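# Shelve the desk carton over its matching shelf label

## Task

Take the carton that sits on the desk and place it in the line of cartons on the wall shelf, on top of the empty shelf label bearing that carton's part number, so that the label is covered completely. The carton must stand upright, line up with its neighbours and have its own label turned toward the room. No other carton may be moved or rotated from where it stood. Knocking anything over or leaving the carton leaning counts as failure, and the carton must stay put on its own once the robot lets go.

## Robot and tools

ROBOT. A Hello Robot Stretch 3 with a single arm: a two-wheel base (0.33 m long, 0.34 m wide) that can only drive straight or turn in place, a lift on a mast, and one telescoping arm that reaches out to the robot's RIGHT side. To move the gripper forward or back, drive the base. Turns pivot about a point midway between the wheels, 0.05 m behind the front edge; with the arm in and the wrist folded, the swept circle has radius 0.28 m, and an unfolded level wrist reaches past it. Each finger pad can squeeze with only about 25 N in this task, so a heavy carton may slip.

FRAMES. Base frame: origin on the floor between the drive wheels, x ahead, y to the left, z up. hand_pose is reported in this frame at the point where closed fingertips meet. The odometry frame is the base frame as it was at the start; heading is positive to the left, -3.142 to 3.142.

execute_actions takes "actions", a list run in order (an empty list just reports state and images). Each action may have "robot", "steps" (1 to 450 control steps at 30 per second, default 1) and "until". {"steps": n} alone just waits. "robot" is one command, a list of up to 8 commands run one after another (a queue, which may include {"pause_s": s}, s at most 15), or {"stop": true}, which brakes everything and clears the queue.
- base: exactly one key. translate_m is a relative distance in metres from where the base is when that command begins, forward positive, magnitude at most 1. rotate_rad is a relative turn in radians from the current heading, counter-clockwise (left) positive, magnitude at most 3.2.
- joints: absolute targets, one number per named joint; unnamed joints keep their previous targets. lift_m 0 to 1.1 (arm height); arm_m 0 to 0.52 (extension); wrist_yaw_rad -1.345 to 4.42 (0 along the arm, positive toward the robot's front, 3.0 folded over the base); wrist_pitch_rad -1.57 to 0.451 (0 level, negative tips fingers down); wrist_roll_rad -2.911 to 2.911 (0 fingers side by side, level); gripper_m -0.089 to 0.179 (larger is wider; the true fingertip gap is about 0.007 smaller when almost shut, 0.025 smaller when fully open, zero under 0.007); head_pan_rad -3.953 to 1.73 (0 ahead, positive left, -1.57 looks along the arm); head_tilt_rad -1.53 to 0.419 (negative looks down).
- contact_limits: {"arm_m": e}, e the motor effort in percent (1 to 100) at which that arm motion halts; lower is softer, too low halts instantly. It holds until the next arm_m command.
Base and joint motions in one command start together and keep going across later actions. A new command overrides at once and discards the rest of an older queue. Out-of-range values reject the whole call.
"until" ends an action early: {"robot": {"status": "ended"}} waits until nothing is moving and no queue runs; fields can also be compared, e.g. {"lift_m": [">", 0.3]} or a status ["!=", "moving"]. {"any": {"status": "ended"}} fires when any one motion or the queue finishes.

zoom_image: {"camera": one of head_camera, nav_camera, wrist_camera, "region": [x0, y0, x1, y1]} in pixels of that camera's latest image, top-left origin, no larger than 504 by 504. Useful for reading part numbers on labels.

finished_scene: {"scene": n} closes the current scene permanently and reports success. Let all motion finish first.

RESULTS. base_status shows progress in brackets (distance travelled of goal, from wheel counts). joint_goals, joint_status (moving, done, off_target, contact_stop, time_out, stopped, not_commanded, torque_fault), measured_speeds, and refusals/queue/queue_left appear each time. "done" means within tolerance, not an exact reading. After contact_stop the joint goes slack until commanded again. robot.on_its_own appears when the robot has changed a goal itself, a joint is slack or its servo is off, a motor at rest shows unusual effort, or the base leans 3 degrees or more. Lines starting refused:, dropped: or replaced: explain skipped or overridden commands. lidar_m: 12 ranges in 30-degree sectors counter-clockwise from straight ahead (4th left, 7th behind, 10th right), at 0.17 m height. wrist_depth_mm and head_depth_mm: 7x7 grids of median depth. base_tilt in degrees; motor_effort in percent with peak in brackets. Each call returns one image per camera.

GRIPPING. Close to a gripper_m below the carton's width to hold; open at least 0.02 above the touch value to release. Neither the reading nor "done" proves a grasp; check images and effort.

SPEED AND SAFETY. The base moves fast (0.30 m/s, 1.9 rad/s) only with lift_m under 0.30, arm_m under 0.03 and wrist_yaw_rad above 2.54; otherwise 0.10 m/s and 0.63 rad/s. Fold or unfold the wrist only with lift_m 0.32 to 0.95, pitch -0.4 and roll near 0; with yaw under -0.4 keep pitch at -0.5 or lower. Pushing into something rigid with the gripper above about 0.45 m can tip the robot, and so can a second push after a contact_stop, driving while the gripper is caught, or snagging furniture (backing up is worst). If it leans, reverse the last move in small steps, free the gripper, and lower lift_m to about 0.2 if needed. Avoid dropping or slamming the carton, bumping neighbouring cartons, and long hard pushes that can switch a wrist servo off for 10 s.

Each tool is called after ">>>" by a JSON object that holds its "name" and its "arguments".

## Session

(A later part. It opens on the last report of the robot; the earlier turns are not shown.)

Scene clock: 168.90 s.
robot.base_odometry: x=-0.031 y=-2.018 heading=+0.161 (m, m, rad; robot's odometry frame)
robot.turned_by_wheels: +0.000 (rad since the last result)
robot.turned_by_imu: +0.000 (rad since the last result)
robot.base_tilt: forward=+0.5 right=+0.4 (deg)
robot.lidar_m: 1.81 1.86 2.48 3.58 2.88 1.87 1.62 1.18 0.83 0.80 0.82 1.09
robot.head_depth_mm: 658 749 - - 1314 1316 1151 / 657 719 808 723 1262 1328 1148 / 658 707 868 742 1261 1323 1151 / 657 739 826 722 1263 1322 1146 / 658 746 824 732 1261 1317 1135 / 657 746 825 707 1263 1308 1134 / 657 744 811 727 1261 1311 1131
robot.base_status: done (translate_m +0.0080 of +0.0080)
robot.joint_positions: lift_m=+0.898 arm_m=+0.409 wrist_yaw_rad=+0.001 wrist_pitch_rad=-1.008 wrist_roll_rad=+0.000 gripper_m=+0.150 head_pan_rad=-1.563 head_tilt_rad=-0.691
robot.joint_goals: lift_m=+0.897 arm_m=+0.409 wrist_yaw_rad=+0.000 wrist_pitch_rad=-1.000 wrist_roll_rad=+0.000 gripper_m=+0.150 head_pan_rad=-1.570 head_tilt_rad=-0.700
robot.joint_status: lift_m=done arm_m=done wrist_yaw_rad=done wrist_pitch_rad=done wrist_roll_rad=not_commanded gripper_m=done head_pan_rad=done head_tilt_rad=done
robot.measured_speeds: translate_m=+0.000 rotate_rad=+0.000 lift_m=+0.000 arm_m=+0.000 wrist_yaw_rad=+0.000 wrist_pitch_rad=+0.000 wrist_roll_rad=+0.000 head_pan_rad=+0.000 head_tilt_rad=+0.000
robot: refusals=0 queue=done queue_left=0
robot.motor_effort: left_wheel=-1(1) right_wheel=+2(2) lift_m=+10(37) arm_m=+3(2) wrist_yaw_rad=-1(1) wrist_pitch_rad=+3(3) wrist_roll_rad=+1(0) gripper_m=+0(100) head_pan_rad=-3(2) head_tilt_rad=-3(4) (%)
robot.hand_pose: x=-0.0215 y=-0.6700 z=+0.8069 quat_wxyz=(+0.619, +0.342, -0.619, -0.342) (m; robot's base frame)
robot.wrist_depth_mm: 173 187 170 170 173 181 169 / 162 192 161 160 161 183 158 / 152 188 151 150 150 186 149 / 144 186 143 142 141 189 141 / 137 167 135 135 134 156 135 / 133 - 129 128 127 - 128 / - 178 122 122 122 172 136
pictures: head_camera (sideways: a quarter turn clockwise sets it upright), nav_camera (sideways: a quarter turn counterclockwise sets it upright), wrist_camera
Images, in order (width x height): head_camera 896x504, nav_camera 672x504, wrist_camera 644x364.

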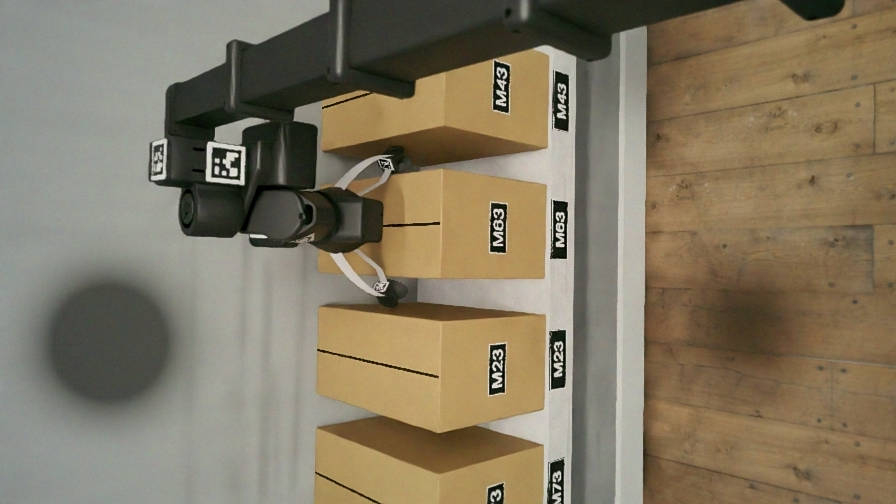

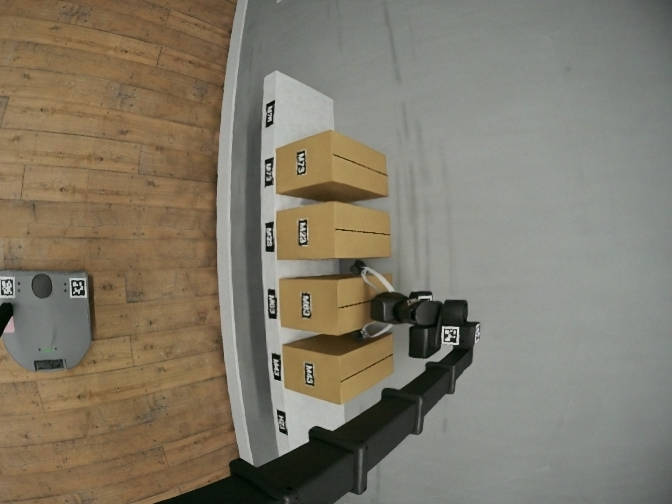

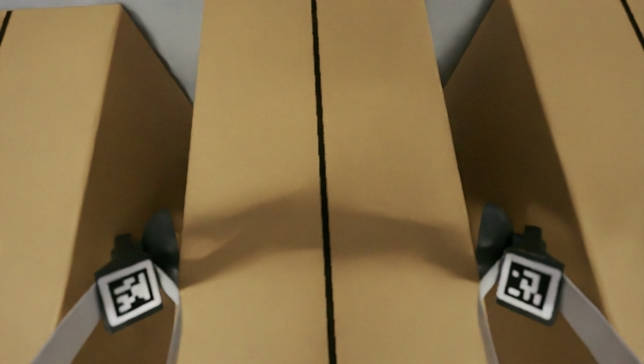

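>>> {"name": "execute_actions", "arguments": {"actions": [{"robot":[{"joints":{"lift_m":0.99}}],"steps":450,"until":{"robot":{"status":"ended"}}}]}}

Scene clock: 171.43 s.
robot.base_odometry: x=-0.031 y=-2.018 heading=+0.161 (m, m, rad; robot's odometry frame)
robot.turned_by_wheels: +0.000 (rad since the last result)
robot.turned_by_imu: +0.000 (rad since the last result)
robot.base_tilt: forward=+0.5 right=+0.2 (deg)
robot.lidar_m: 1.81 1.86 2.48 3.53 2.89 1.87 1.61 1.18 0.84 0.80 0.82 1.10
robot.head_depth_mm: 635 - 866 743 837 1332 1158 / 635 776 833 721 1263 1320 1152 / 636 - 843 742 1263 1325 1147 / 656 745 825 721 1264 1323 1144 / 657 748 817 732 1264 1316 1140 / 656 746 824 706 1266 1307 1138 / 657 745 810 726 1264 1299 1139
robot.base_status: done (translate_m +0.0080 of +0.0080)
robot.joint_positions: lift_m=+0.989 arm_m=+0.409 wrist_yaw_rad=+0.001 wrist_pitch_rad=-1.008 wrist_roll_rad=+0.000 gripper_m=+0.150 head_pan_rad=-1.563 head_tilt_rad=-0.691
robot.joint_goals: lift_m=+0.990 arm_m=+0.409 wrist_yaw_rad=+0.000 wrist_pitch_rad=-1.000 wrist_roll_rad=+0.000 gripper_m=+0.150 head_pan_rad=-1.570 head_tilt_rad=-0.700
robot.joint_status: lift_m=done arm_m=done wrist_yaw_rad=done wrist_pitch_rad=done wrist_roll_rad=not_commanded gripper_m=done head_pan_rad=done head_tilt_rad=done
robot.measured_speeds: translate_m=+0.000 rotate_rad=+0.000 lift_m=+0.000 arm_m=+0.000 wrist_yaw_rad=+0.000 wrist_pitch_rad=+0.000 wrist_roll_rad=+0.000 head_pan_rad=+0.000 head_tilt_rad=+0.000
robot: refusals=0 queue=done queue_left=0
robot.motor_effort: left_wheel=+0(1) right_wheel=+2(2) lift_m=+37(39) arm_m=+2(2) wrist_yaw_rad=-1(1) wrist_pitch_rad=+3(3) wrist_roll_rad=+1(1) gripper_m=+0(0) head_pan_rad=-3(2) head_tilt_rad=-4(3) (%)
robot.hand_pose: x=-0.0215 y=-0.6700 z=+0.8984 quat_wxyz=(+0.619, +0.342, -0.619, -0.342) (m; robot's base frame)
robot.wrist_depth_mm: 196 199 205 209 212 217 223 / 239 244 252 260 263 264 269 / 259 257 269 253 285 253 257 / 243 243 264 240 265 242 239 / 230 233 259 228 269 231 223 / 219 - 252 216 220 - 215 / 208 207 247 205 209 207 204
pictures: head_camera (sideways: a quarter turn clockwise sets it upright), nav_camera (sideways: a quarter turn counterclockwise sets it upright), wrist_camera
Images, in order (width x height): head_camera 896x504, nav_camera 672x504, wrist_camera 644x364.

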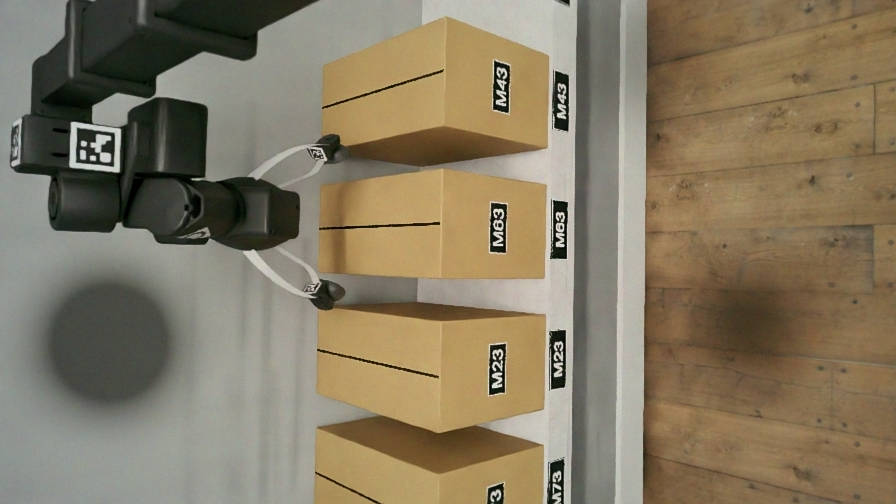

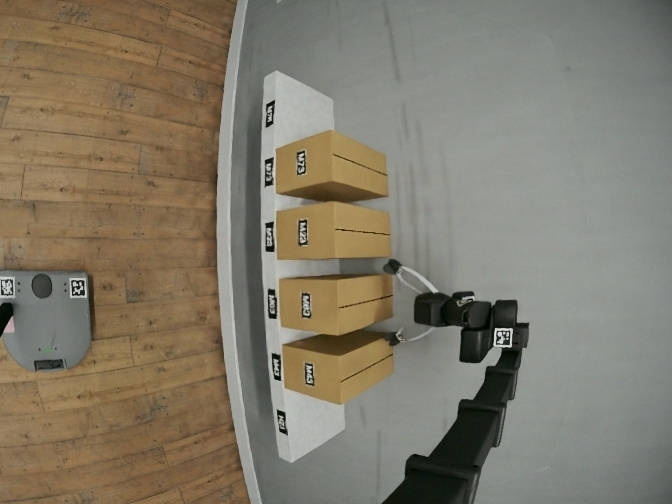

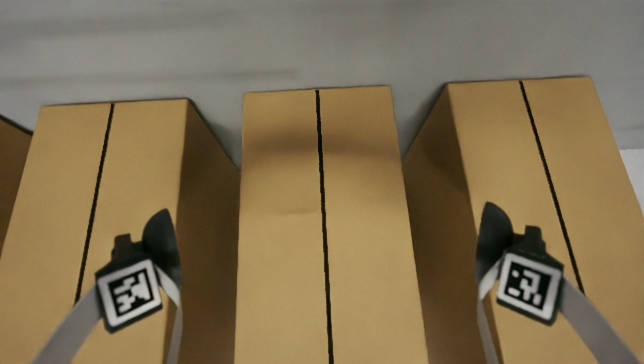

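>>> {"name": "finished_scene", "arguments": {"scene": 1}}

The scene is finished: the task was done.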